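# Move empty wash bottle from shelf bench to cart's top tray

## Task

Take the empty wash bottle off the shelved bench and place it in the top tray of the cart, so that it rests within the tray's walls (lying on its side is fine). No wash bottle may touch the floor. At the end, release it and move the robot away; the bottle must stay put on its own, without the robot holding it. The robot must not topple or be left tilted.

## Robot and tools

Robot: a wheeled base with a lifting column carrying a head and two six-joint arms (left and right), each with a two-finger gripper. Shoulder height S = 0.90 m + column_m. Folded, the robot is 0.73 m long, 0.62 m wide, S + 0.43 m tall; its front sits 0.40 m ahead of the column. The base can drive straight and turn in place but cannot slide sideways.

Frames: the base frame has its origin on the floor under the column, between the drive wheels; x forward, y left, z up, metres. left_hand and right_hand are reported in it: the point where the fingers join (tips 8 mm further). The hand's z axis runs along the fingers, y along the opening. Odometry frame = base frame at scene start; base_odometry counts wheel turns only, so slip looks like travel; heading positive left, -3.142 to 3.142.

execute_actions: arguments actions (a list holding one action, or empty to just read state and images) and cameras (list of cam_head_left, cam_head_right, cam_left_wrist, cam_right_wrist, nav_camera, or all; null/omitted gives all, [] gives none). An action may have:
- base: exactly one of translate_m (a relative drive distance in metres from the current place, forward positive, -3 to 3) or rotate_rad (a relative turn in radians, left/counter-clockwise positive, -3.2 to 3.2). Counted from the last reported base state. Moves needing over 8.667 s are refused.
- joints: a single dictionary of absolute targets keyed by joint name, any subset: column_m 0 to 0.8; head_tilt_rad -0.61 to 1.308 (positive tilts down); left_joint1_rad -2.879 to 2.879; left_joint2_rad 0 to 3.141; left_joint3_rad 0 to 3.019; left_joint4_rad -1.692 to 1.57; left_joint5_rad -1.57 to 1.57 (positive swings hand right); left_joint6_rad -2.094 to 2.094 (positive rolls clockwise seen from behind); left_gripper_m 0 to 0.093 (fingertip gap in metres); right_* the same. Omitted joints may still be driving toward an earlier target.
- speeds: optional caps for this action, translate_m 0.05 to 0.8 m/s, rotate_rad 0.1 to 1 rad/s (defaults are the maxima). Arms are not slowed by it.
Unknown keys or out-of-range numbers reject the whole call with no motion. Base and joint motions start together. Each action ends within 15 s.

wait: seconds 0 to 10; sends nothing new, returns state and images. zoom_image: camera plus region [x0, y0, x1, y1] in pixels of that camera's latest full image, origin top-left, at most 504x504. finished_scene: scene = current scene number; ends it irrevocably after the last command is held, and reports success.

Arm geometry (typical): with left_joint1_rad -1.57 or right_joint1_rad 1.57 and joints 5, 6 at 0, the arm moves in a vertical plane facing forward, 0.23 m off the centre line. Let a = j2 - 0.35, b = 1.05 + j2 - j3, c = b - j4 (c = 1.57 means fingers pointing down). Hand is 0.12 + 0.39 sin a + 0.38 cos b + 0.25 cos c ahead and S + 0.39 cos a - 0.38 sin b - 0.25 sin c up. E.g. j2, j3, j4 = 0.93, 0.78, 0.14 gives 0.60 m ahead, 0.25 m under S. Real hands sit up to 5 cm lower/nearer (12 cm with heavy or far loads); trust the reported hand position (1 to 3 cm accuracy). Reach about 1 m from the shoulder. Under 0.4 m height the housing blocks a hand closer than 0.45 m ahead. Light loads are best carried with fingers near vertical.

Gripping: fingers 7 cm long; gripper body 10x7 cm; wrist camera sticks out 11 cm on one side. Command an opening smaller than the object; off_target is then expected. An opening staying 0.002 m or more above target means something is held. Small moves under about 0.03 rad (0.08 for joints 2, 3) may not happen despite "done"; approach gently in ~0.05 rad steps from your last target.

Results: base_status and joint_status give done, off_target, contact_stop (base or column only), time_out, not_followed, or limit_stop_at_motor_heat. "joint command not followed" means a safety check held back arm targets (near the other arm, itself, the body, or an obstacle): move the joints involved at least 0.05 rad back, or drive away. A blocked arm keeps pushing and heats up; to relax it, resend its reported positions as targets (a loaded arm sags a bit each time). on_its_own describes uncommanded behaviour; "held at" is a target. turned_by_wheels vs turned_by_imu disagreeing by over ~4% and 0.05 rad means collision or slip. base_tilt is in degrees (forward, right). motor_effort lists wheel motors in percent, with peaks in brackets. wheel_motors_off = 1 means overload cut-out (after ~3 s of hard pushing, 2 s off). Joint torques and motor temperatures are listed per arm; 85 °C warns, 100 °C drops the arm.

Column: lowering halts with contact_stop when an arm's load changes (hand touching down), possibly after sinking 0.15 to 0.2 m more; it then needs to rise 0.2 m before lowering again. If the base stalls it reports contact_stop; back off 0.05 m before retrying or turning.

Cameras: head cameras look ahead, tilted down by about head_tilt_rad. Wrist cameras sit 0.10 m behind the fingertips, looking along the fingers; closed fingertips point at image centre. nav_camera is at the front of the base, 0.23 m up, looking forward. Calibration data are given per camera (K, distortion, T_world_to_cam in the base frame).

Avoid: dropping the bottle or letting it reach the floor, slamming or pushing hard on furniture, arms striking or pressing each other, driving a tabletop into the column, tipping the robot. Release the bottle and back away before finishing.

Each tool is called after "Request:" as a command line: name --argument value for each argument, lists and objects as JSON in quotes; but a table of rows of numbers goes row by row, as --pt "numbers of a row", without its own name.

## Session

Request:
execute_actions --actions '[]'

Scene clock: 0.00 s.
Joint torques (N m, as the arm reports them, + toward a larger angle): no reading
Motor temperatures (°C, as the motors report them): left_arm=[27 27 29 29 29 29] | right_arm=[30 29 27 27 27 26]
base_odometry: x=+0.000 y=+0.000 heading=+0.000 (m, m, rad; odometry frame)
turned_by_wheels: +0.000 (rad since the last result)
turned_by_imu: +0.000 (rad since the last result)
base_tilt: forward=+0.2 right=+0.3 (deg)
base_status: not commanded
joint_positions: column_m=+0.551 head_tilt_rad=+0.876 left_joint1_rad=-1.561 left_joint2_rad=+0.874 left_joint3_rad=+0.439 left_joint4_rad=-0.906 left_joint5_rad=+0.032 left_joint6_rad=+0.083 left_gripper_m=+0.094 right_joint1_rad=+1.579 right_joint2_rad=+0.854 right_joint3_rad=+0.384 right_joint4_rad=-0.897 right_joint5_rad=+0.046 right_joint6_rad=-0.008 right_gripper_m=+0.095
joint_status: not commanded
wheel_motors_off: 0
motor_effort: left_wheel=+1 right_wheel=+1 (%)
left_hand: x=+0.1720 y=+0.2213 z=+1.2376 quat_wxyz=(+0.397, -0.028, -0.917, +0.028) (m; base frame)
right_hand: x=+0.1480 y=-0.2317 z=+1.2451 quat_wxyz=(+0.409, +0.016, -0.912, +0.017) (m; base frame)
pictures: cam_head_left, cam_head_right, cam_left_wrist, cam_right_wrist, nav_camera
Images, in order (width x height): cam_head_left 672x504, cam_head_right 672x504, cam_left_wrist 672x504, cam_right_wrist 672x504, nav_camera 672x504.

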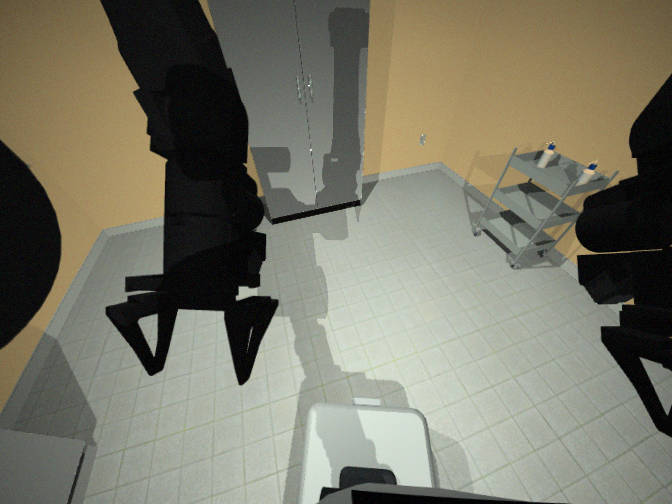

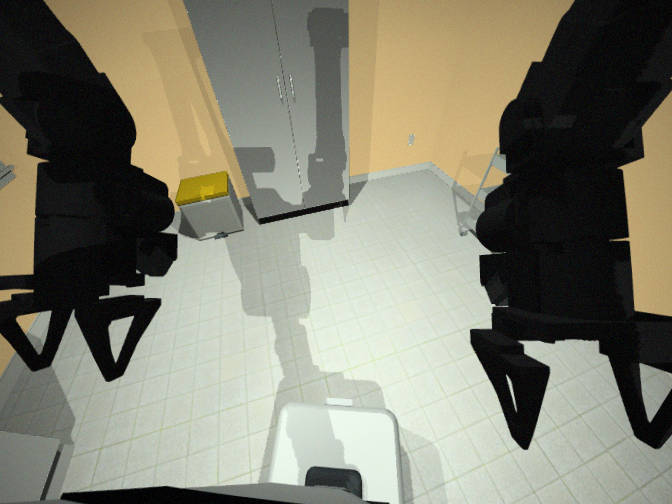

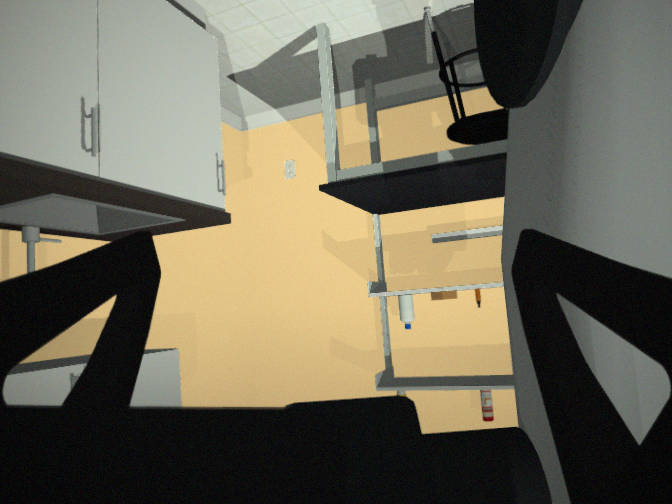

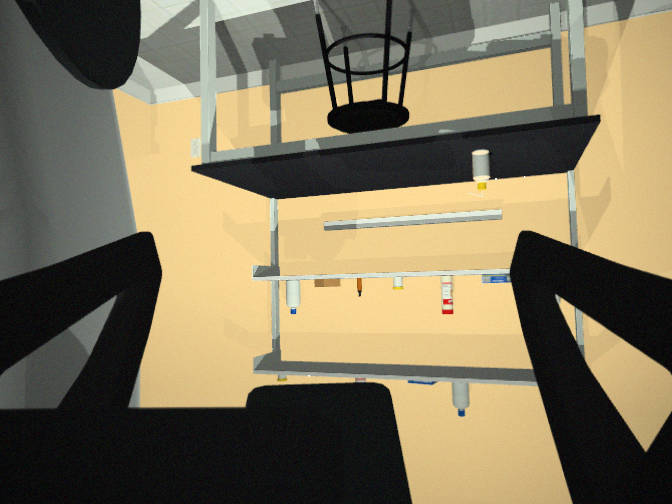

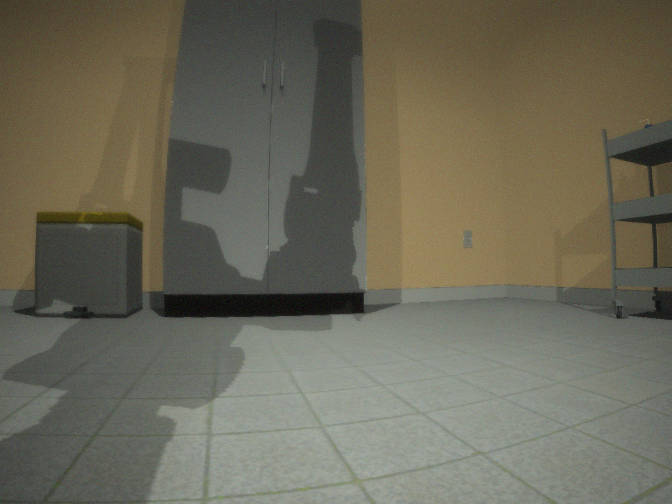

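Request:
execute_actions --actions '[{"base":{"rotate_rad":-2.9},"joints":{"head_tilt_rad":0.45}}]' --cameras '["cam_head_left","cam_head_right"]'

Scene clock: 7.73 s.
Joint torques (N m, as the arm reports them, + toward a larger angle): left_arm=[-1.32 -8.46 -0.53 -1.22  0.03  0.  ] | right_arm=[ 0.18 -5.8  -1.69 -1.28  0.13 -0.11]
Motor temperatures (°C, as the motors report them): left_arm=[27 27 29 29 29 29] | right_arm=[30 29 27 27 27 26]
base_odometry: x=+0.000 y=+0.000 heading=-2.899 (m, m, rad; odometry frame)
turned_by_wheels: -2.899 (rad since the last result)
turned_by_imu: -2.876 (rad since the last result)
base_tilt: forward=+0.1 right=+0.3 (deg)
base_status: done
joint_positions: column_m=+0.551 head_tilt_rad=+0.469 left_joint1_rad=-1.561 left_joint2_rad=+0.874 left_joint3_rad=+0.439 left_joint4_rad=-0.906 left_joint5_rad=+0.032 left_joint6_rad=+0.083 left_gripper_m=+0.094 right_joint1_rad=+1.579 right_joint2_rad=+0.854 right_joint3_rad=+0.384 right_joint4_rad=-0.897 right_joint5_rad=+0.046 right_joint6_rad=-0.008 right_gripper_m=+0.095
joint_status: all done
wheel_motors_off: 0
motor_effort: left_wheel=-1(38) right_wheel=-2(35) (%)
left_hand: x=+0.1720 y=+0.2213 z=+1.2376 quat_wxyz=(+0.397, -0.028, -0.917, +0.028) (m; base frame)
right_hand: x=+0.1480 y=-0.2317 z=+1.2451 quat_wxyz=(+0.409, +0.016, -0.912, +0.017) (m; base frame)
pictures: cam_head_left, cam_head_right
camera_calibration (this result's frames):
cam_head_left: T_world_to_cam=[[0.0819489, -0.996636, 0.000476397, 0.0605557], [-0.382847, -0.0319211, -0.92326, 1.44148], [0.92017, 0.0754777, -0.384175, 0.460895], [0, 0, 0, 1]] pos_world=[0.122801, 0.0715782, 1.50789]
cam_head_right: T_world_to_cam=[[0.0840961, -0.996422, -0.00844724, -0.0517349], [-0.397263, -0.0257514, -0.917343, 1.42869], [0.913843, 0.0805007, -0.398008, 0.484866], [0, 0, 0, 1]] pos_world=[0.128827, -0.053791, 1.50315]
Images, in order (width x height): cam_head_left 672x504, cam_head_right 672x504.

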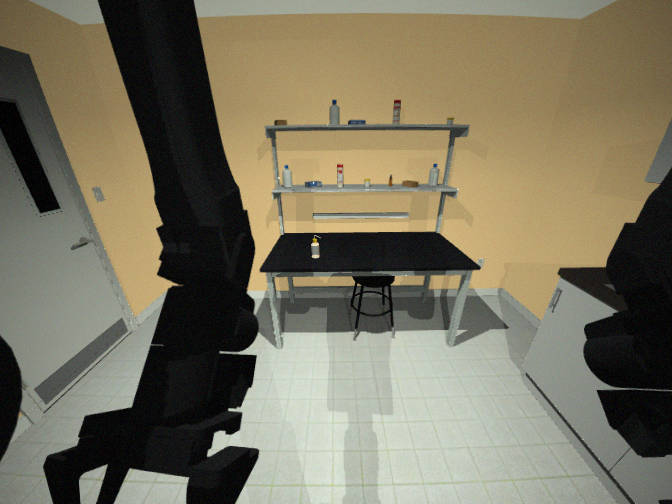

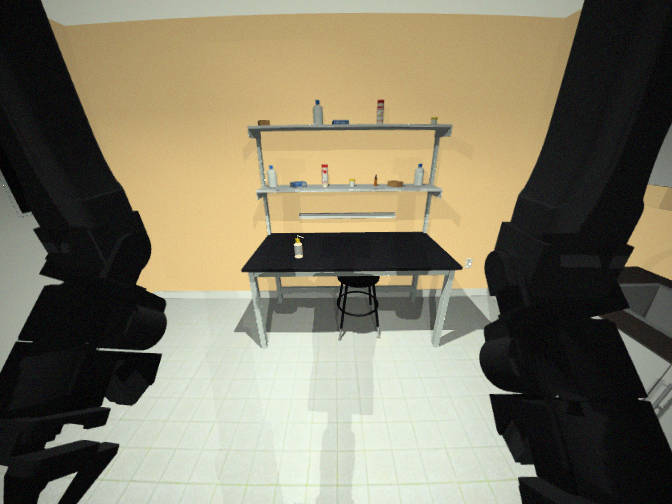

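Request:
execute_actions --actions '[{"base":{"rotate_rad":0.06},"joints":{"head_tilt_rad":0.6,"column_m":0.33,"left_joint2_rad":1.25,"left_joint3_rad":1.0,"left_joint4_rad":0.9,"left_joint5_rad":0,"left_joint6_rad":0,"left_joint1_rad":-1.57}}]' --cameras '[]'

Request:
execute_actions --actions '[{"base":{"translate_m":0.5}}]' --cameras '["cam_head_left","cam_head_right","cam_left_wrist"]'

Scene clock: 21.20 s.
Joint torques (N m, as the arm reports them, + toward a larger angle): left_arm=[ -1.98 -19.5    4.07   3.07  -0.04  -0.1 ] | right_arm=[ 1.11 -5.37 -1.37 -1.12  0.1  -0.11]
Motor temperatures (°C, as the motors report them): left_arm=[27 28 29 29 29 29] | right_arm=[30 29 28 27 27 26]
base_odometry: x=+0.000 y=+0.000 heading=-2.840 (m, m, rad; odometry frame)
turned_by_wheels: +0.059 (rad since the last result)
turned_by_imu: +0.062 (rad since the last result)
base_tilt: forward=+0.0 right=+0.3 (deg)
base_status: done
joint_positions: column_m=+0.330 head_tilt_rad=+0.604 left_joint1_rad=-1.562 left_joint2_rad=+1.249 left_joint3_rad=+1.000 left_joint4_rad=+0.886 left_joint5_rad=+0.002 left_joint6_rad=+0.010 left_gripper_m=+0.094 right_joint1_rad=+1.579 right_joint2_rad=+0.854 right_joint3_rad=+0.384 right_joint4_rad=-0.897 right_joint5_rad=+0.046 right_joint6_rad=-0.008 right_gripper_m=+0.095
joint_status: all done
wheel_motors_off: 0
motor_effort: left_wheel=-4(18) right_wheel=+5(21) (%)
left_hand: x=+0.7551 y=+0.2291 z=+1.0046 quat_wxyz=(-0.548, -0.005, -0.836, -0.006) (m; base frame)
right_hand: x=+0.1480 y=-0.2317 z=+1.0238 quat_wxyz=(+0.409, +0.016, -0.912, +0.017) (m; base frame)
pictures: none
No camera images: the call's "cameras" was empty. Leave "cameras" out to get every camera's image.

Scene clock: 23.83 s.
Joint torques (N m, as the arm reports them, + toward a larger angle): left_arm=[ -1.95 -19.84   4.22   3.08  -0.04  -0.11] | right_arm=[ 0.09 -5.71 -1.78 -1.13  0.13 -0.06]
Motor temperatures (°C, as the motors report them): left_arm=[27 28 29 29 29 29] | right_arm=[30 29 28 27 27 26]
base_odometry: x=-0.478 y=-0.148 heading=-2.841 (m, m, rad; odometry frame)
turned_by_wheels: -0.001 (rad since the last result)
turned_by_imu: -0.002 (rad since the last result)
base_tilt: forward=+0.1 right=+0.3 (deg)
base_status: done
joint_positions: column_m=+0.330 head_tilt_rad=+0.604 left_joint1_rad=-1.562 left_joint2_rad=+1.249 left_joint3_rad=+1.000 left_joint4_rad=+0.886 left_joint5_rad=+0.001 left_joint6_rad=+0.010 left_gripper_m=+0.094 right_joint1_rad=+1.579 right_joint2_rad=+0.854 right_joint3_rad=+0.385 right_joint4_rad=-0.897 right_joint5_rad=+0.046 right_joint6_rad=-0.008 right_gripper_m=+0.095
joint_status: not commanded
wheel_motors_off: 0
motor_effort: left_wheel=+0(47) right_wheel=+2(57) (%)
left_hand: x=+0.7551 y=+0.2289 z=+1.0046 quat_wxyz=(-0.548, -0.005, -0.836, -0.006) (m; base frame)
right_hand: x=+0.1487 y=-0.2317 z=+1.0236 quat_wxyz=(+0.409, +0.016, -0.912, +0.017) (m; base frame)
pictures: cam_head_left, cam_head_right, cam_left_wrist
camera_calibration (this result's frames):
cam_head_left: T_world_to_cam=[[0.0812635, -0.996636, -0.0105873, 0.0752558], [-0.503942, -0.0319211, -0.863147, 1.16407], [0.859906, 0.0754777, -0.504841, 0.537679], [0, 0, 0, 1]] pos_world=[0.118155, 0.0715782, 1.277]
cam_head_right: T_world_to_cam=[[0.0821868, -0.996422, -0.0197191, -0.0386748], [-0.517429, -0.0257514, -0.855339, 1.15006], [0.851771, 0.0805007, -0.517693, 0.557388], [0, 0, 0, 1]] pos_world=[0.123485, -0.053791, 1.27148]
cam_left_wrist: T_world_to_cam=[[-0.00833443, -0.999754, -0.0205404, 0.255141], [-0.855444, 0.0177655, -0.51759, 1.16613], [0.517828, 0.0132574, -0.855382, 0.588491], [0, 0, 0, 1]] pos_world=[0.694948, 0.226559, 1.1122]
Images, in order (width x height): cam_head_left 672x504, cam_head_right 672x504, cam_left_wrist 672x504.

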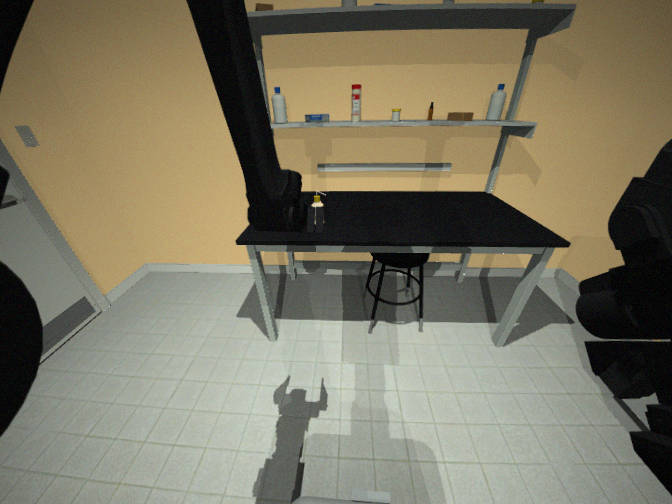

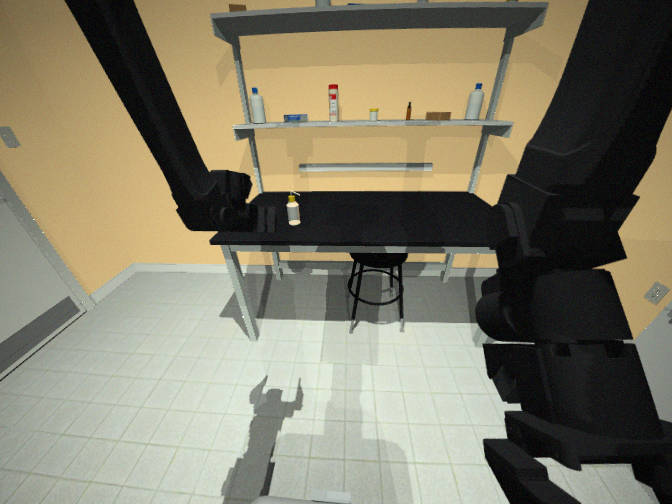

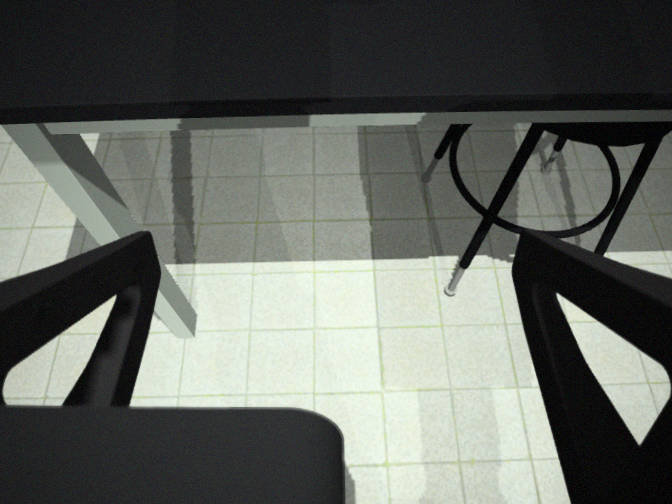

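Request:
execute_actions --actions '[{"base":{"translate_m":0.17}}]' --cameras '["cam_head_left","cam_head_right","cam_left_wrist"]'

Scene clock: 29.97 s.
Joint torques (N m, as the arm reports them, + toward a larger angle): left_arm=[ -1.96 -19.41   4.23   3.06  -0.04  -0.11] | right_arm=[-0.17 -5.85 -1.6  -1.23  0.14 -0.08]
Motor temperatures (°C, as the motors report them): left_arm=[27 28 29 29 29 29] | right_arm=[30 29 28 27 27 26]
base_odometry: x=-0.640 y=-0.199 heading=-2.842 (m, m, rad; odometry frame)
turned_by_wheels: -0.001 (rad since the last result)
turned_by_imu: +0.000 (rad since the last result)
base_tilt: forward=+0.1 right=+0.2 (deg)
base_status: done
joint_positions: column_m=+0.330 head_tilt_rad=+0.604 left_joint1_rad=-1.562 left_joint2_rad=+1.249 left_joint3_rad=+0.999 left_joint4_rad=+0.886 left_joint5_rad=+0.001 left_joint6_rad=+0.010 left_gripper_m=+0.094 right_joint1_rad=+1.579 right_joint2_rad=+0.854 right_joint3_rad=+0.384 right_joint4_rad=-0.897 right_joint5_rad=+0.046 right_joint6_rad=-0.008 right_gripper_m=+0.095
joint_status: not commanded
wheel_motors_off: 0
motor_effort: left_wheel=-2(38) right_wheel=+2(35) (%)
left_hand: x=+0.7546 y=+0.2289 z=+1.0043 quat_wxyz=(-0.548, -0.005, -0.837, -0.006) (m; base frame)
right_hand: x=+0.1483 y=-0.2317 z=+1.0237 quat_wxyz=(+0.409, +0.016, -0.912, +0.017) (m; base frame)
pictures: cam_head_left, cam_head_right, cam_left_wrist
camera_calibration (this result's frames):
cam_head_left: T_world_to_cam=[[0.0812626, -0.996636, -0.0105937, 0.0752642], [-0.50401, -0.0319211, -0.863108, 1.16402], [0.859867, 0.0754777, -0.504908, 0.537769], [0, 0, 0, 1]] pos_world=[0.118152, 0.0715782, 1.277]
cam_head_right: T_world_to_cam=[[0.0821852, -0.996422, -0.0197255, -0.0386663], [-0.517495, -0.0257514, -0.855298, 1.15001], [0.85173, 0.0805007, -0.51776, 0.557478], [0, 0, 0, 1]] pos_world=[0.123481, -0.053791, 1.27148]
cam_left_wrist: T_world_to_cam=[[-0.00834936, -0.999754, -0.0205259, 0.255126], [-0.856036, 0.0177556, -0.516611, 1.16494], [0.516848, 0.0132576, -0.855974, 0.589779], [0, 0, 0, 1]] pos_world=[0.694538, 0.22656, 1.11189]
Images, in order (width x height): cam_head_left 672x504, cam_head_right 672x504, cam_left_wrist 672x504.

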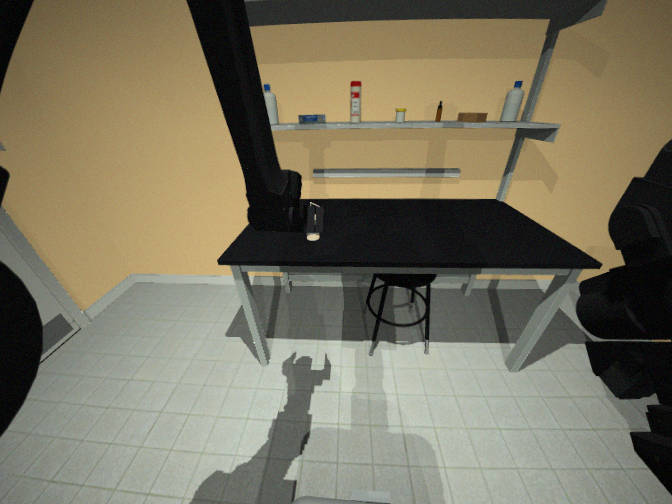

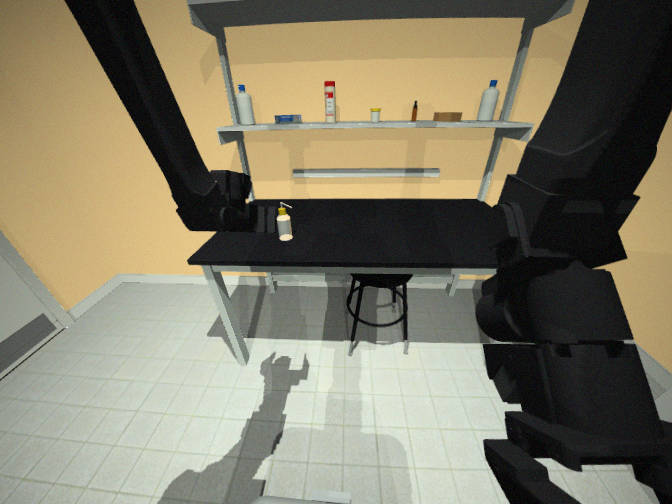

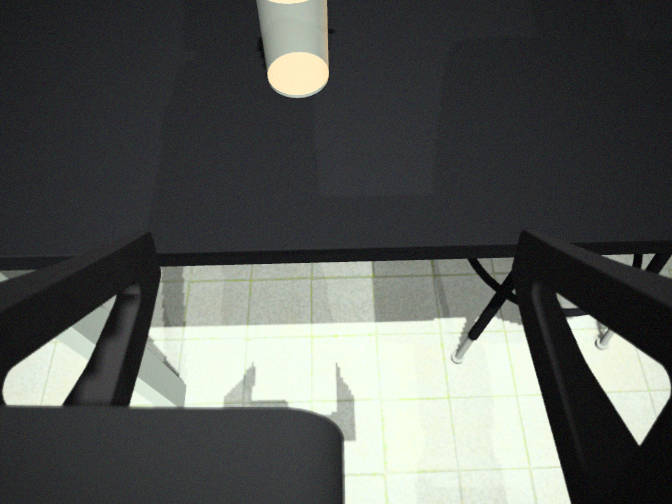

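Request:
execute_actions --actions '[{"base":{"rotate_rad":0.037},"joints":{"column_m":0.17}}]' --cameras '[]'

Request:
execute_actions --actions '[{"base":{"translate_m":0.24}}]' --cameras '["cam_head_left","cam_head_right","cam_left_wrist"]'

Scene clock: 39.10 s.
Joint torques (N m, as the arm reports them, + toward a larger angle): left_arm=[ -1.81 -19.8    4.21   3.12  -0.03  -0.1 ] | right_arm=[ 0.31 -5.34 -1.56 -1.28  0.13 -0.08]
Motor temperatures (°C, as the motors report them): left_arm=[27 29 29 29 29 29] | right_arm=[30 29 28 27 27 26]
base_odometry: x=-0.640 y=-0.199 heading=-2.807 (m, m, rad; odometry frame)
turned_by_wheels: +0.035 (rad since the last result)
turned_by_imu: +0.037 (rad since the last result)
base_tilt: forward=+0.1 right=+0.3 (deg)
base_status: done
joint_positions: column_m=+0.170 head_tilt_rad=+0.604 left_joint1_rad=-1.564 left_joint2_rad=+1.249 left_joint3_rad=+0.999 left_joint4_rad=+0.886 left_joint5_rad=+0.001 left_joint6_rad=+0.010 left_gripper_m=+0.094 right_joint1_rad=+1.579 right_joint2_rad=+0.854 right_joint3_rad=+0.384 right_joint4_rad=-0.897 right_joint5_rad=+0.046 right_joint6_rad=-0.008 right_gripper_m=+0.095
joint_status: all done
wheel_motors_off: 0
motor_effort: left_wheel=-4(44) right_wheel=+1(43) (%)
left_hand: x=+0.7546 y=+0.2278 z=+0.8442 quat_wxyz=(-0.548, -0.005, -0.837, -0.005) (m; base frame)
right_hand: x=+0.1483 y=-0.2317 z=+0.8637 quat_wxyz=(+0.409, +0.016, -0.912, +0.017) (m; base frame)
pictures: none
No camera images: the call's "cameras" was empty. Leave "cameras" out to get every camera's image.

Scene clock: 41.17 s.
Joint torques (N m, as the arm reports them, + toward a larger angle): left_arm=[ -1.81 -19.54   4.23   3.07  -0.02  -0.1 ] | right_arm=[ 0.24 -5.62 -1.82 -1.35  0.14 -0.1 ]
Motor temperatures (°C, as the motors report them): left_arm=[27 29 29 29 29 29] | right_arm=[30 29 28 27 27 26]
base_odometry: x=-0.867 y=-0.278 heading=-2.805 (m, m, rad; odometry frame)
turned_by_wheels: +0.001 (rad since the last result)
turned_by_imu: +0.001 (rad since the last result)
base_tilt: forward=+0.0 right=+0.3 (deg)
base_status: done
joint_positions: column_m=+0.170 head_tilt_rad=+0.604 left_joint1_rad=-1.564 left_joint2_rad=+1.249 left_joint3_rad=+0.999 left_joint4_rad=+0.886 left_joint5_rad=+0.001 left_joint6_rad=+0.010 left_gripper_m=+0.094 right_joint1_rad=+1.579 right_joint2_rad=+0.854 right_joint3_rad=+0.385 right_joint4_rad=-0.897 right_joint5_rad=+0.046 right_joint6_rad=-0.008 right_gripper_m=+0.095
joint_status: not commanded
wheel_motors_off: 0
motor_effort: left_wheel=+2(50) right_wheel=-2(41) (%)
left_hand: x=+0.7546 y=+0.2278 z=+0.8442 quat_wxyz=(-0.548, -0.005, -0.837, -0.005) (m; base frame)
right_hand: x=+0.1487 y=-0.2317 z=+0.8636 quat_wxyz=(+0.409, +0.016, -0.912, +0.017) (m; base frame)
pictures: cam_head_left, cam_head_right, cam_left_wrist
camera_calibration (this result's frames):
cam_head_left: T_world_to_cam=[[0.0812621, -0.996636, -0.0105974, 0.0735734], [-0.50405, -0.0319211, -0.863084, 1.02589], [0.859843, 0.0754777, -0.504948, 0.457024], [0, 0, 0, 1]] pos_world=[0.11815, 0.0715782, 1.11698]
cam_head_right: T_world_to_cam=[[0.0821843, -0.996422, -0.0197293, -0.0418182], [-0.517535, -0.0257514, -0.855274, 1.01312], [0.851706, 0.0805007, -0.5178, 0.474676], [0, 0, 0, 1]] pos_world=[0.123479, -0.053791, 1.11146]
cam_left_wrist: T_world_to_cam=[[-0.00914395, -0.999783, -0.0186968, 0.249745], [-0.856021, 0.0174908, -0.516644, 1.08238], [0.51686, 0.0112807, -0.855996, 0.453279], [0, 0, 0, 1]] pos_world=[0.69454, 0.225646, 0.951879]
Images, in order (width x height): cam_head_left 672x504, cam_head_right 672x504, cam_left_wrist 672x504.

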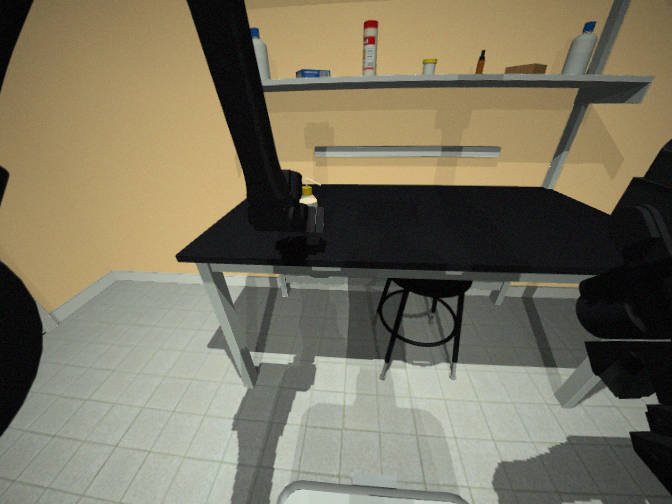

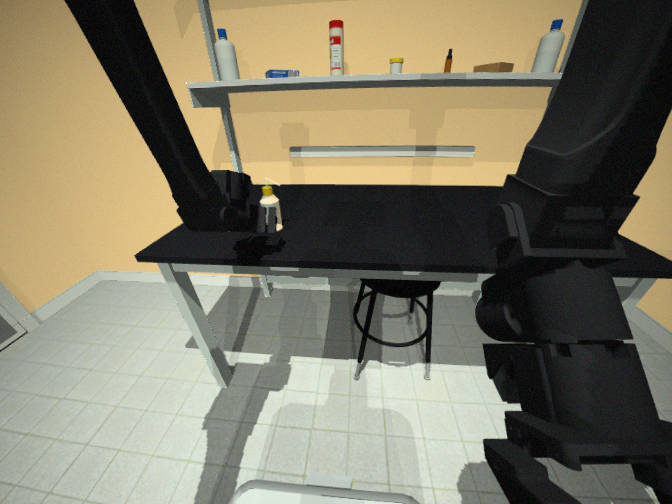

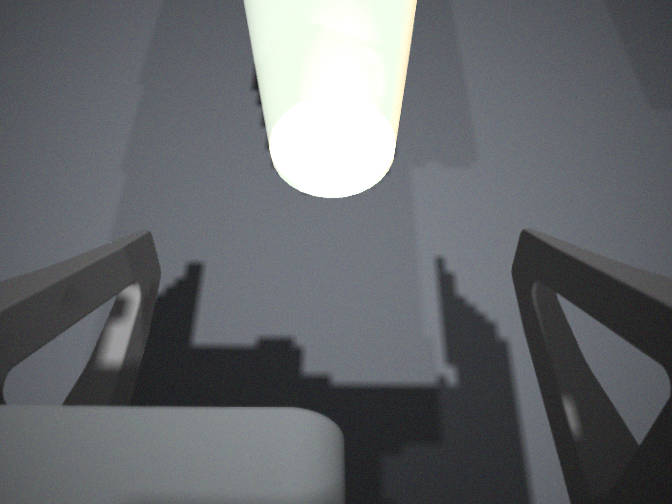

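Request:
execute_actions --actions '[{"base":{"translate_m":0.12},"speeds":{"translate_m":0.2}}]' --cameras '["cam_left_wrist"]'

Request:
execute_actions --actions '[{"joints":{"left_gripper_m":0.04}}]' --cameras '["cam_left_wrist","cam_head_right"]'

Scene clock: 45.30 s.
Joint torques (N m, as the arm reports them, + toward a larger angle): left_arm=[ -1.71 -19.33   4.33   3.08  -0.02  -0.1 ] | right_arm=[-0.21 -6.08 -1.44 -1.2   0.09 -0.08]
Motor temperatures (°C, as the motors report them): left_arm=[27 29 29 29 29 29] | right_arm=[30 29 28 27 27 26]
base_odometry: x=-0.980 y=-0.317 heading=-2.804 (m, m, rad; odometry frame)
turned_by_wheels: +0.001 (rad since the last result)
turned_by_imu: +0.002 (rad since the last result)
base_tilt: forward=+0.2 right=+0.3 (deg)
base_status: done
joint_positions: column_m=+0.170 head_tilt_rad=+0.604 left_joint1_rad=-1.564 left_joint2_rad=+1.249 left_joint3_rad=+0.998 left_joint4_rad=+0.886 left_joint5_rad=+0.001 left_joint6_rad=+0.010 left_gripper_m=+0.094 right_joint1_rad=+1.579 right_joint2_rad=+0.854 right_joint3_rad=+0.383 right_joint4_rad=-0.897 right_joint5_rad=+0.046 right_joint6_rad=-0.008 right_gripper_m=+0.095
joint_status: not commanded
wheel_motors_off: 0
motor_effort: left_wheel=+1(38) right_wheel=-3(34) (%)
left_hand: x=+0.7542 y=+0.2278 z=+0.8440 quat_wxyz=(-0.547, -0.005, -0.837, -0.005) (m; base frame)
right_hand: x=+0.1476 y=-0.2317 z=+0.8639 quat_wxyz=(+0.409, +0.016, -0.912, +0.017) (m; base frame)
pictures: cam_left_wrist
camera_calibration (this result's frames):
cam_left_wrist: T_world_to_cam=[[-0.00915401, -0.999783, -0.0186874, 0.249737], [-0.856415, 0.0174859, -0.515991, 1.08169], [0.516206, 0.0112808, -0.85639, 0.454074], [0, 0, 0, 1]] pos_world=[0.694266, 0.225646, 0.951674]
Images, in order (width x height): cam_left_wrist 672x504.

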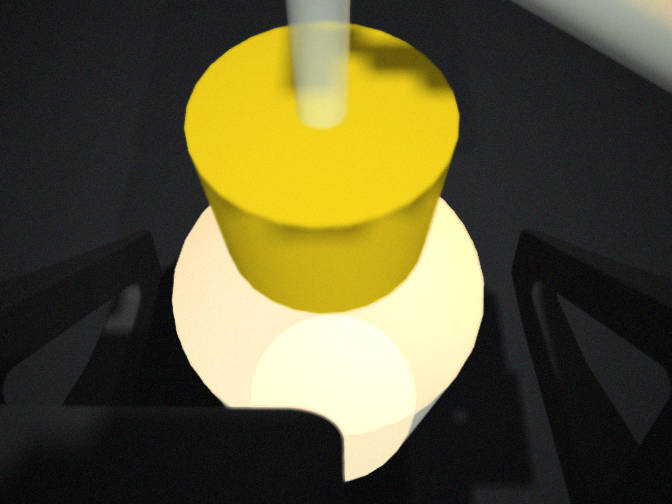

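Scene clock: 45.90 s.
Joint torques (N m, as the arm reports them, + toward a larger angle): left_arm=[ -1.9  -19.63   4.33   3.06  -0.01  -0.1 ] | right_arm=[-0.29 -5.42 -1.45 -1.03  0.14 -0.12]
Motor temperatures (°C, as the motors report them): left_arm=[27 29 29 29 29 29] | right_arm=[30 29 28 27 27 26]
base_odometry: x=-0.980 y=-0.317 heading=-2.804 (m, m, rad; odometry frame)
turned_by_wheels: +0.000 (rad since the last result)
turned_by_imu: +0.000 (rad since the last result)
base_tilt: forward=+0.1 right=+0.4 (deg)
base_status: not commanded
joint_positions: column_m=+0.170 head_tilt_rad=+0.604 left_joint1_rad=-1.564 left_joint2_rad=+1.249 left_joint3_rad=+0.998 left_joint4_rad=+0.886 left_joint5_rad=+0.001 left_joint6_rad=+0.010 left_gripper_m=+0.055 right_joint1_rad=+1.579 right_joint2_rad=+0.854 right_joint3_rad=+0.383 right_joint4_rad=-0.897 right_joint5_rad=+0.046 right_joint6_rad=-0.008 right_gripper_m=+0.095
joint_status: left_gripper_m off_target (ended at +0.055, target +0.040)
wheel_motors_off: 0
motor_effort: left_wheel=+0(0) right_wheel=-1(5) (%)
left_hand: x=+0.7542 y=+0.2278 z=+0.8440 quat_wxyz=(-0.547, -0.004, -0.837, -0.006) (m; base frame)
right_hand: x=+0.1476 y=-0.2317 z=+0.8639 quat_wxyz=(+0.409, +0.016, -0.912, +0.017) (m; base frame)
pictures: cam_head_right, cam_left_wrist
camera_calibration (this result's frames):
cam_head_right: T_world_to_cam=[[0.0821837, -0.996422, -0.019732, -0.0418151], [-0.517563, -0.0257514, -0.855258, 1.01311], [0.851689, 0.0805007, -0.517827, 0.474709], [0, 0, 0, 1]] pos_world=[0.123478, -0.053791, 1.11146]
cam_left_wrist: T_world_to_cam=[[-0.00880456, -0.999784, -0.0188402, 0.249668], [-0.856421, 0.0172655, -0.51599, 1.08174], [0.516204, 0.0115921, -0.856387, 0.454003], [0, 0, 0, 1]] pos_world=[0.694266, 0.225675, 0.951674]
Images, in order (width x height): cam_head_right 672x504, cam_left_wrist 672x504.

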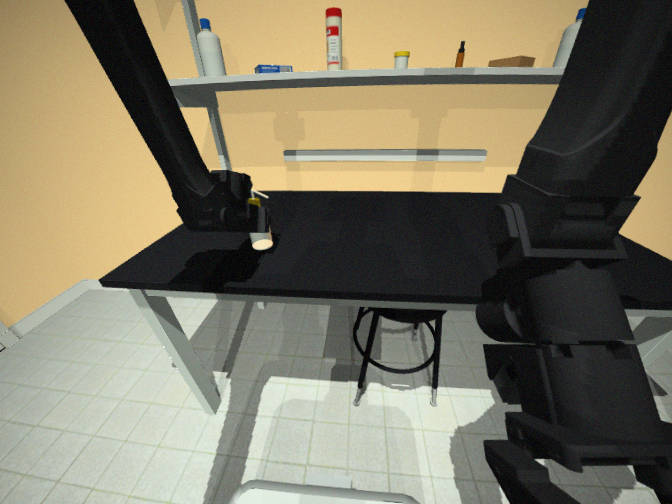

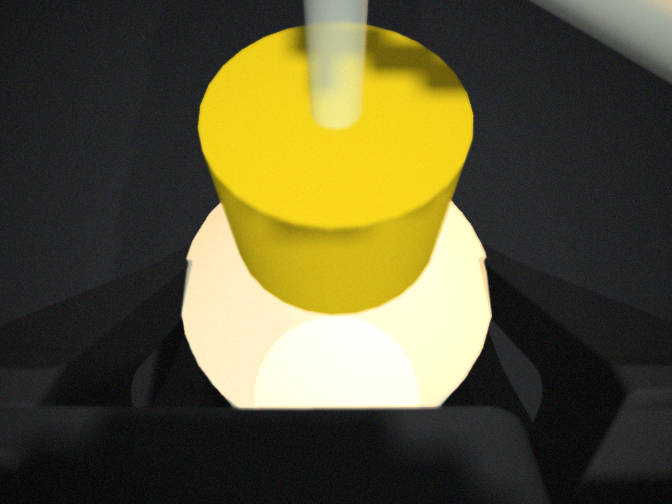

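Request:
execute_actions --actions '[{"joints":{"column_m":0.5}}]' --cameras '[]'

Request:
execute_actions --actions '[{"base":{"translate_m":-0.75},"speeds":{"translate_m":0.5}}]' --cameras '[]'

Request:
execute_actions --actions '[{"base":{"rotate_rad":2.4},"speeds":{"rotate_rad":0.7},"joints":{"head_tilt_rad":0.45}}]' --cameras '["cam_head_left","cam_head_right","cam_left_wrist"]'

Scene clock: 55.27 s.
Joint torques (N m, as the arm reports them, + toward a larger angle): left_arm=[ -1.83 -19.52   4.45   3.06   0.    -0.11] | right_arm=[-0.36 -5.66 -1.47 -1.11  0.1  -0.13]
Motor temperatures (°C, as the motors report them): left_arm=[27 29 29 29 29 29] | right_arm=[30 29 28 27 27 26]
base_odometry: x=-0.980 y=-0.317 heading=-2.804 (m, m, rad; odometry frame)
turned_by_wheels: +0.000 (rad since the last result)
turned_by_imu: +0.003 (rad since the last result)
base_tilt: forward=+0.1 right=+0.2 (deg)
base_status: not commanded
joint_positions: column_m=+0.500 head_tilt_rad=+0.604 left_joint1_rad=-1.564 left_joint2_rad=+1.249 left_joint3_rad=+0.998 left_joint4_rad=+0.886 left_joint5_rad=+0.001 left_joint6_rad=+0.010 left_gripper_m=+0.055 right_joint1_rad=+1.579 right_joint2_rad=+0.854 right_joint3_rad=+0.383 right_joint4_rad=-0.897 right_joint5_rad=+0.046 right_joint6_rad=-0.008 right_gripper_m=+0.095
joint_status: all done
wheel_motors_off: 0
motor_effort: left_wheel=+3(2) right_wheel=-2(3) (%)
left_hand: x=+0.7542 y=+0.2278 z=+1.1739 quat_wxyz=(-0.547, -0.004, -0.837, -0.006) (m; base frame)
right_hand: x=+0.1476 y=-0.2317 z=+1.1938 quat_wxyz=(+0.409, +0.016, -0.912, +0.017) (m; base frame)
pictures: none
No camera images: the call's "cameras" was empty. Leave "cameras" out to get every camera's image.

Scene clock: 58.43 s.
Joint torques (N m, as the arm reports them, + toward a larger angle): left_arm=[ -1.8  -19.38   4.55   3.05   0.    -0.11] | right_arm=[-0.38 -5.74 -1.48 -1.19  0.12 -0.09]
Motor temperatures (°C, as the motors report them): left_arm=[27 29 29 29 29 29] | right_arm=[30 29 28 27 27 26]
base_odometry: x=-0.272 y=-0.069 heading=-2.804 (m, m, rad; odometry frame)
turned_by_wheels: +0.001 (rad since the last result)
turned_by_imu: +0.004 (rad since the last result)
base_tilt: forward=+0.1 right=+0.3 (deg)
base_status: done
joint_positions: column_m=+0.500 head_tilt_rad=+0.604 left_joint1_rad=-1.564 left_joint2_rad=+1.249 left_joint3_rad=+0.997 left_joint4_rad=+0.886 left_joint5_rad=+0.001 left_joint6_rad=+0.010 left_gripper_m=+0.055 right_joint1_rad=+1.579 right_joint2_rad=+0.854 right_joint3_rad=+0.383 right_joint4_rad=-0.897 right_joint5_rad=+0.046 right_joint6_rad=-0.008 right_gripper_m=+0.095
joint_status: not commanded
wheel_motors_off: 0
motor_effort: left_wheel=+3(55) right_wheel=-3(37) (%)
left_hand: x=+0.7539 y=+0.2278 z=+1.1736 quat_wxyz=(-0.547, -0.004, -0.837, -0.006) (m; base frame)
right_hand: x=+0.1476 y=-0.2317 z=+1.1938 quat_wxyz=(+0.409, +0.016, -0.912, +0.017) (m; base frame)
pictures: none
No camera images: the call's "cameras" was empty. Leave "cameras" out to get every camera's image.

Scene clock: 62.87 s.
Joint torques (N m, as the arm reports them, + toward a larger angle): left_arm=[ -1.68 -19.67   4.41   3.04   0.    -0.1 ] | right_arm=[-0.39 -5.41 -1.64 -1.18  0.14 -0.12]
Motor temperatures (°C, as the motors report them): left_arm=[27 30 29 29 29 29] | right_arm=[30 29 28 27 27 26]
base_odometry: x=-0.272 y=-0.069 heading=-0.404 (m, m, rad; odometry frame)
turned_by_wheels: +2.400 (rad since the last result)
turned_by_imu: +2.382 (rad since the last result)
base_tilt: forward=+0.2 right=+0.2 (deg)
base_status: done
joint_positions: column_m=+0.500 head_tilt_rad=+0.469 left_joint1_rad=-1.566 left_joint2_rad=+1.249 left_joint3_rad=+0.997 left_joint4_rad=+0.886 left_joint5_rad=+0.001 left_joint6_rad=+0.010 left_gripper_m=+0.055 right_joint1_rad=+1.579 right_joint2_rad=+0.854 right_joint3_rad=+0.383 right_joint4_rad=-0.897 right_joint5_rad=+0.046 right_joint6_rad=-0.008 right_gripper_m=+0.095
joint_status: all done
wheel_motors_off: 0
motor_effort: left_wheel=+1(44) right_wheel=+1(48) (%)
left_hand: x=+0.7539 y=+0.2272 z=+1.1736 quat_wxyz=(-0.547, -0.004, -0.837, -0.005) (m; base frame)
right_hand: x=+0.1476 y=-0.2317 z=+1.1938 quat_wxyz=(+0.409, +0.016, -0.912, +0.017) (m; base frame)
pictures: cam_head_left, cam_head_right, cam_left_wrist
camera_calibration (this result's frames):
cam_head_left: T_world_to_cam=[[0.0819489, -0.996636, 0.000475745, 0.0605812], [-0.382854, -0.0319211, -0.923257, 1.39395], [0.920167, 0.0754777, -0.384182, 0.441131], [0, 0, 0, 1]] pos_world=[0.1228, 0.0715782, 1.45642]
cam_head_right: T_world_to_cam=[[0.084096, -0.996422, -0.00844791, -0.0521687], [-0.397271, -0.0257514, -0.91734, 1.38147], [0.91384, 0.0805007, -0.398015, 0.46439], [0, 0, 0, 1]] pos_world=[0.128826, -0.053791, 1.45167]
cam_left_wrist: T_world_to_cam=[[-0.00938682, -0.999797, -0.0178402, 0.254532], [-0.856804, 0.0172402, -0.515353, 1.25108], [0.515556, 0.010448, -0.856792, 0.737702], [0, 0, 0, 1]] pos_world=[0.693993, 0.225204, 1.28135]
Images, in order (width x height): cam_head_left 672x504, cam_head_right 672x504, cam_left_wrist 672x504.

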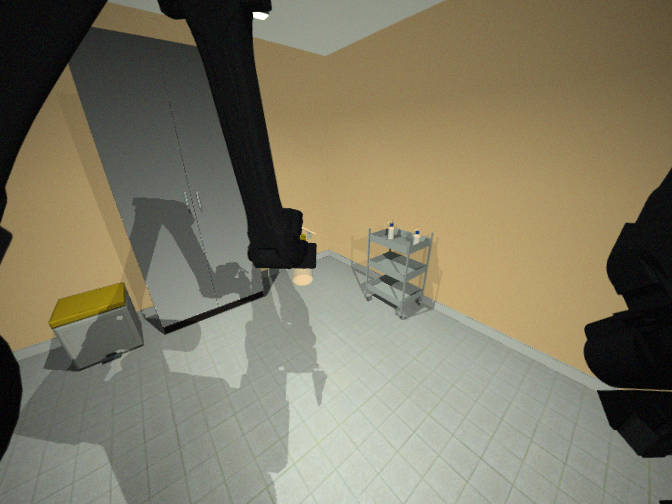

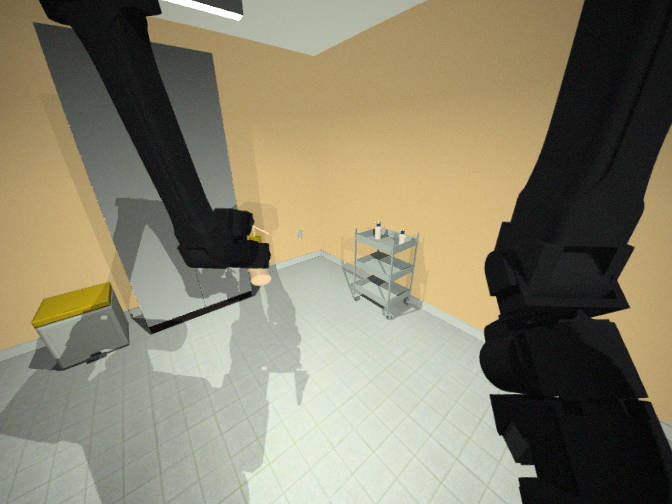

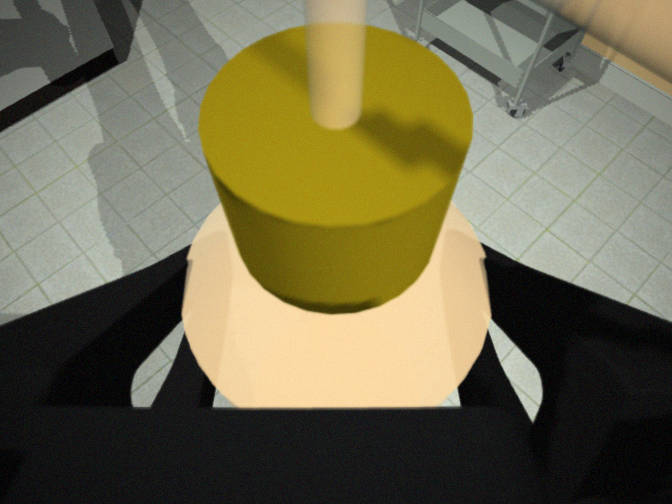

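Request:
execute_actions --actions '[{"base":{"rotate_rad":-0.27}}]' --cameras '[]'

Request:
execute_actions --actions '[{"base":{"translate_m":1.0},"joints":{"head_tilt_rad":0.7}}]' --cameras '["cam_head_left","cam_head_right"]'

Scene clock: 67.23 s.
Joint torques (N m, as the arm reports them, + toward a larger angle): left_arm=[ -1.68 -19.56   4.4    3.08   0.01  -0.1 ] | right_arm=[ 0.49 -4.46 -1.52 -1.07  0.12 -0.08]
Motor temperatures (°C, as the motors report them): left_arm=[27 30 29 29 29 29] | right_arm=[30 30 28 27 27 26]
base_odometry: x=-0.272 y=-0.069 heading=-0.674 (m, m, rad; odometry frame)
turned_by_wheels: -0.270 (rad since the last result)
turned_by_imu: -0.267 (rad since the last result)
base_tilt: forward=+0.2 right=+0.3 (deg)
base_status: done
joint_positions: column_m=+0.500 head_tilt_rad=+0.469 left_joint1_rad=-1.566 left_joint2_rad=+1.249 left_joint3_rad=+0.997 left_joint4_rad=+0.886 left_joint5_rad=+0.000 left_joint6_rad=+0.010 left_gripper_m=+0.055 right_joint1_rad=+1.579 right_joint2_rad=+0.854 right_joint3_rad=+0.383 right_joint4_rad=-0.897 right_joint5_rad=+0.046 right_joint6_rad=-0.008 right_gripper_m=+0.095
joint_status: not commanded
wheel_motors_off: 0
motor_effort: left_wheel=-1(24) right_wheel=-2(23) (%)
left_hand: x=+0.7539 y=+0.2271 z=+1.1736 quat_wxyz=(-0.547, -0.004, -0.837, -0.005) (m; base frame)
right_hand: x=+0.1476 y=-0.2317 z=+1.1938 quat_wxyz=(+0.409, +0.016, -0.912, +0.017) (m; base frame)
pictures: none
No camera images: the call's "cameras" was empty. Leave "cameras" out to get every camera's image.

Scene clock: 70.73 s.
Joint torques (N m, as the arm reports them, + toward a larger angle): left_arm=[ -1.67 -19.86   4.22   3.06   0.01  -0.1 ] | right_arm=[-0.37 -5.25 -1.66 -1.26  0.13 -0.11]
Motor temperatures (°C, as the motors report them): left_arm=[27 30 30 29 29 29] | right_arm=[30 30 28 27 27 26]
base_odometry: x=+0.510 y=-0.693 heading=-0.673 (m, m, rad; odometry frame)
turned_by_wheels: +0.001 (rad since the last result)
turned_by_imu: -0.001 (rad since the last result)
base_tilt: forward=+0.1 right=+0.3 (deg)
base_status: done
joint_positions: column_m=+0.500 head_tilt_rad=+0.703 left_joint1_rad=-1.566 left_joint2_rad=+1.249 left_joint3_rad=+0.997 left_joint4_rad=+0.886 left_joint5_rad=+0.000 left_joint6_rad=+0.010 left_gripper_m=+0.055 right_joint1_rad=+1.579 right_joint2_rad=+0.854 right_joint3_rad=+0.385 right_joint4_rad=-0.897 right_joint5_rad=+0.046 right_joint6_rad=-0.008 right_gripper_m=+0.095
joint_status: all done
wheel_motors_off: 0
motor_effort: left_wheel=+1(57) right_wheel=-1(46) (%)
left_hand: x=+0.7537 y=+0.2271 z=+1.1735 quat_wxyz=(-0.547, -0.004, -0.837, -0.005) (m; base frame)
right_hand: x=+0.1485 y=-0.2317 z=+1.1935 quat_wxyz=(+0.409, +0.016, -0.912, +0.017) (m; base frame)
pictures: cam_head_left, cam_head_right
camera_calibration (this result's frames):
cam_head_left: T_world_to_cam=[[0.0798158, -0.996636, -0.0185818, 0.0890056], [-0.586932, -0.0319211, -0.809007, 1.23439], [0.805692, 0.0754777, -0.587506, 0.748975], [0, 0, 0, 1]] pos_world=[0.113953, 0.0715782, 1.44031]
cam_head_right: T_world_to_cam=[[0.0798303, -0.996422, -0.0277601, -0.0232593], [-0.599579, -0.0257514, -0.799901, 1.21708], [0.796324, 0.0805007, -0.599489, 0.769639], [0, 0, 0, 1]] pos_world=[0.118711, -0.053791, 1.43429]
Images, in order (width x height): cam_head_left 672x504, cam_head_right 672x504.

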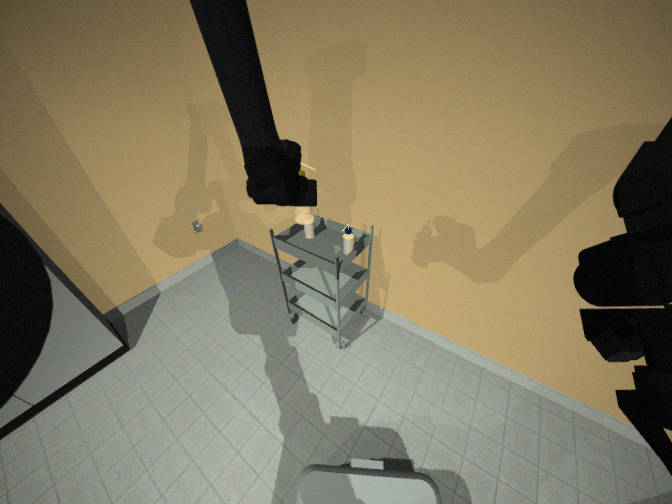

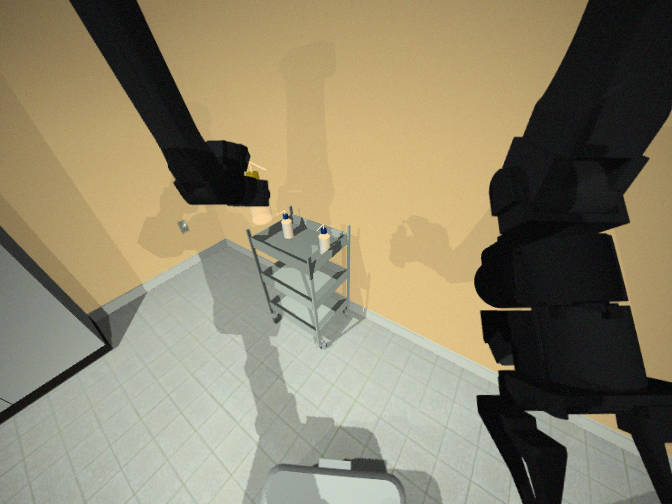

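Request:
execute_actions --actions '[{"base":{"translate_m":0.42},"speeds":{"translate_m":0.4},"joints":{"head_tilt_rad":0.9}}]' --cameras '["cam_head_left","cam_head_right","cam_left_wrist"]'

Scene clock: 78.17 s.
Joint torques (N m, as the arm reports them, + toward a larger angle): left_arm=[ -1.63 -19.69   4.49   3.08   0.01  -0.09] | right_arm=[-0.02 -6.19 -1.73 -0.93  0.11 -0.11]
Motor temperatures (°C, as the motors report them): left_arm=[27 30 30 29 29 29] | right_arm=[30 30 28 27 27 26]
base_odometry: x=+0.838 y=-0.954 heading=-0.672 (m, m, rad; odometry frame)
turned_by_wheels: +0.001 (rad since the last result)
turned_by_imu: +0.002 (rad since the last result)
base_tilt: forward=+0.1 right=+0.2 (deg)
base_status: done
joint_positions: column_m=+0.500 head_tilt_rad=+0.901 left_joint1_rad=-1.566 left_joint2_rad=+1.249 left_joint3_rad=+0.996 left_joint4_rad=+0.886 left_joint5_rad=+0.000 left_joint6_rad=+0.010 left_gripper_m=+0.055 right_joint1_rad=+1.579 right_joint2_rad=+0.854 right_joint3_rad=+0.383 right_joint4_rad=-0.897 right_joint5_rad=+0.046 right_joint6_rad=-0.008 right_gripper_m=+0.095
joint_status: all done
wheel_motors_off: 0
motor_effort: left_wheel=+1(40) right_wheel=-3(32) (%)
left_hand: x=+0.7534 y=+0.2271 z=+1.1732 quat_wxyz=(-0.547, -0.004, -0.837, -0.005) (m; base frame)
right_hand: x=+0.1476 y=-0.2317 z=+1.1938 quat_wxyz=(+0.409, +0.016, -0.912, +0.017) (m; base frame)
pictures: cam_head_left, cam_head_right, cam_left_wrist
camera_calibration (this result's frames):
cam_head_left: T_world_to_cam=[[0.0745917, -0.996636, -0.0339399, 0.112088], [-0.734792, -0.0319211, -0.677541, 1.04643], [0.674179, 0.0754777, -0.734702, 0.974271], [0, 0, 0, 1]] pos_world=[0.103717, 0.0715782, 1.4286]
cam_head_right: T_world_to_cam=[[0.072798, -0.996422, -0.0429413, -0.000349695], [-0.745397, -0.0257514, -0.666123, 1.02559], [0.662633, 0.0805007, -0.744605, 0.991953], [0, 0, 0, 1]] pos_world=[0.107196, -0.053791, 1.42177]
cam_left_wrist: T_world_to_cam=[[-0.0092436, -0.999802, -0.0176497, 0.254052], [-0.857396, 0.0170074, -0.514377, 1.24978], [0.514575, 0.0103781, -0.857383, 0.739106], [0, 0, 0, 1]] pos_world=[0.693582, 0.225075, 1.28104]
Images, in order (width x height): cam_head_left 672x504, cam_head_right 672x504, cam_left_wrist 672x504.

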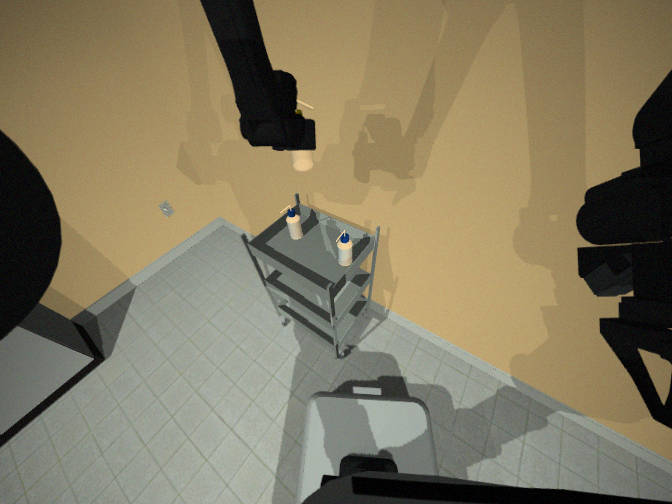

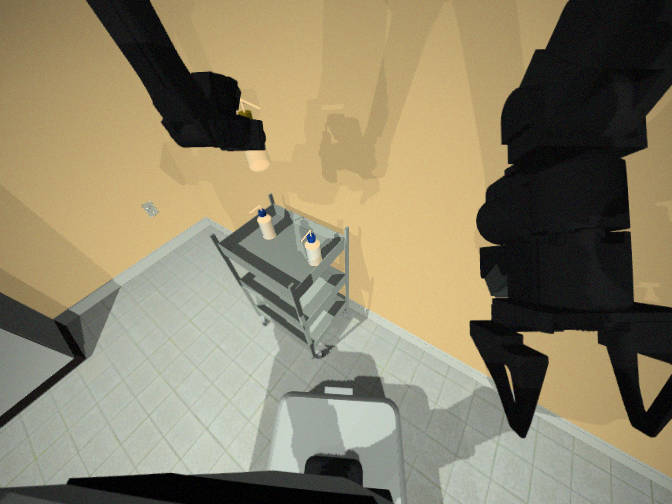

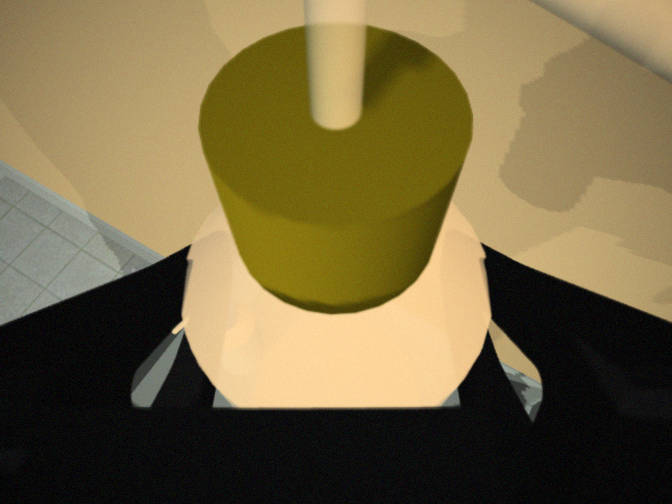

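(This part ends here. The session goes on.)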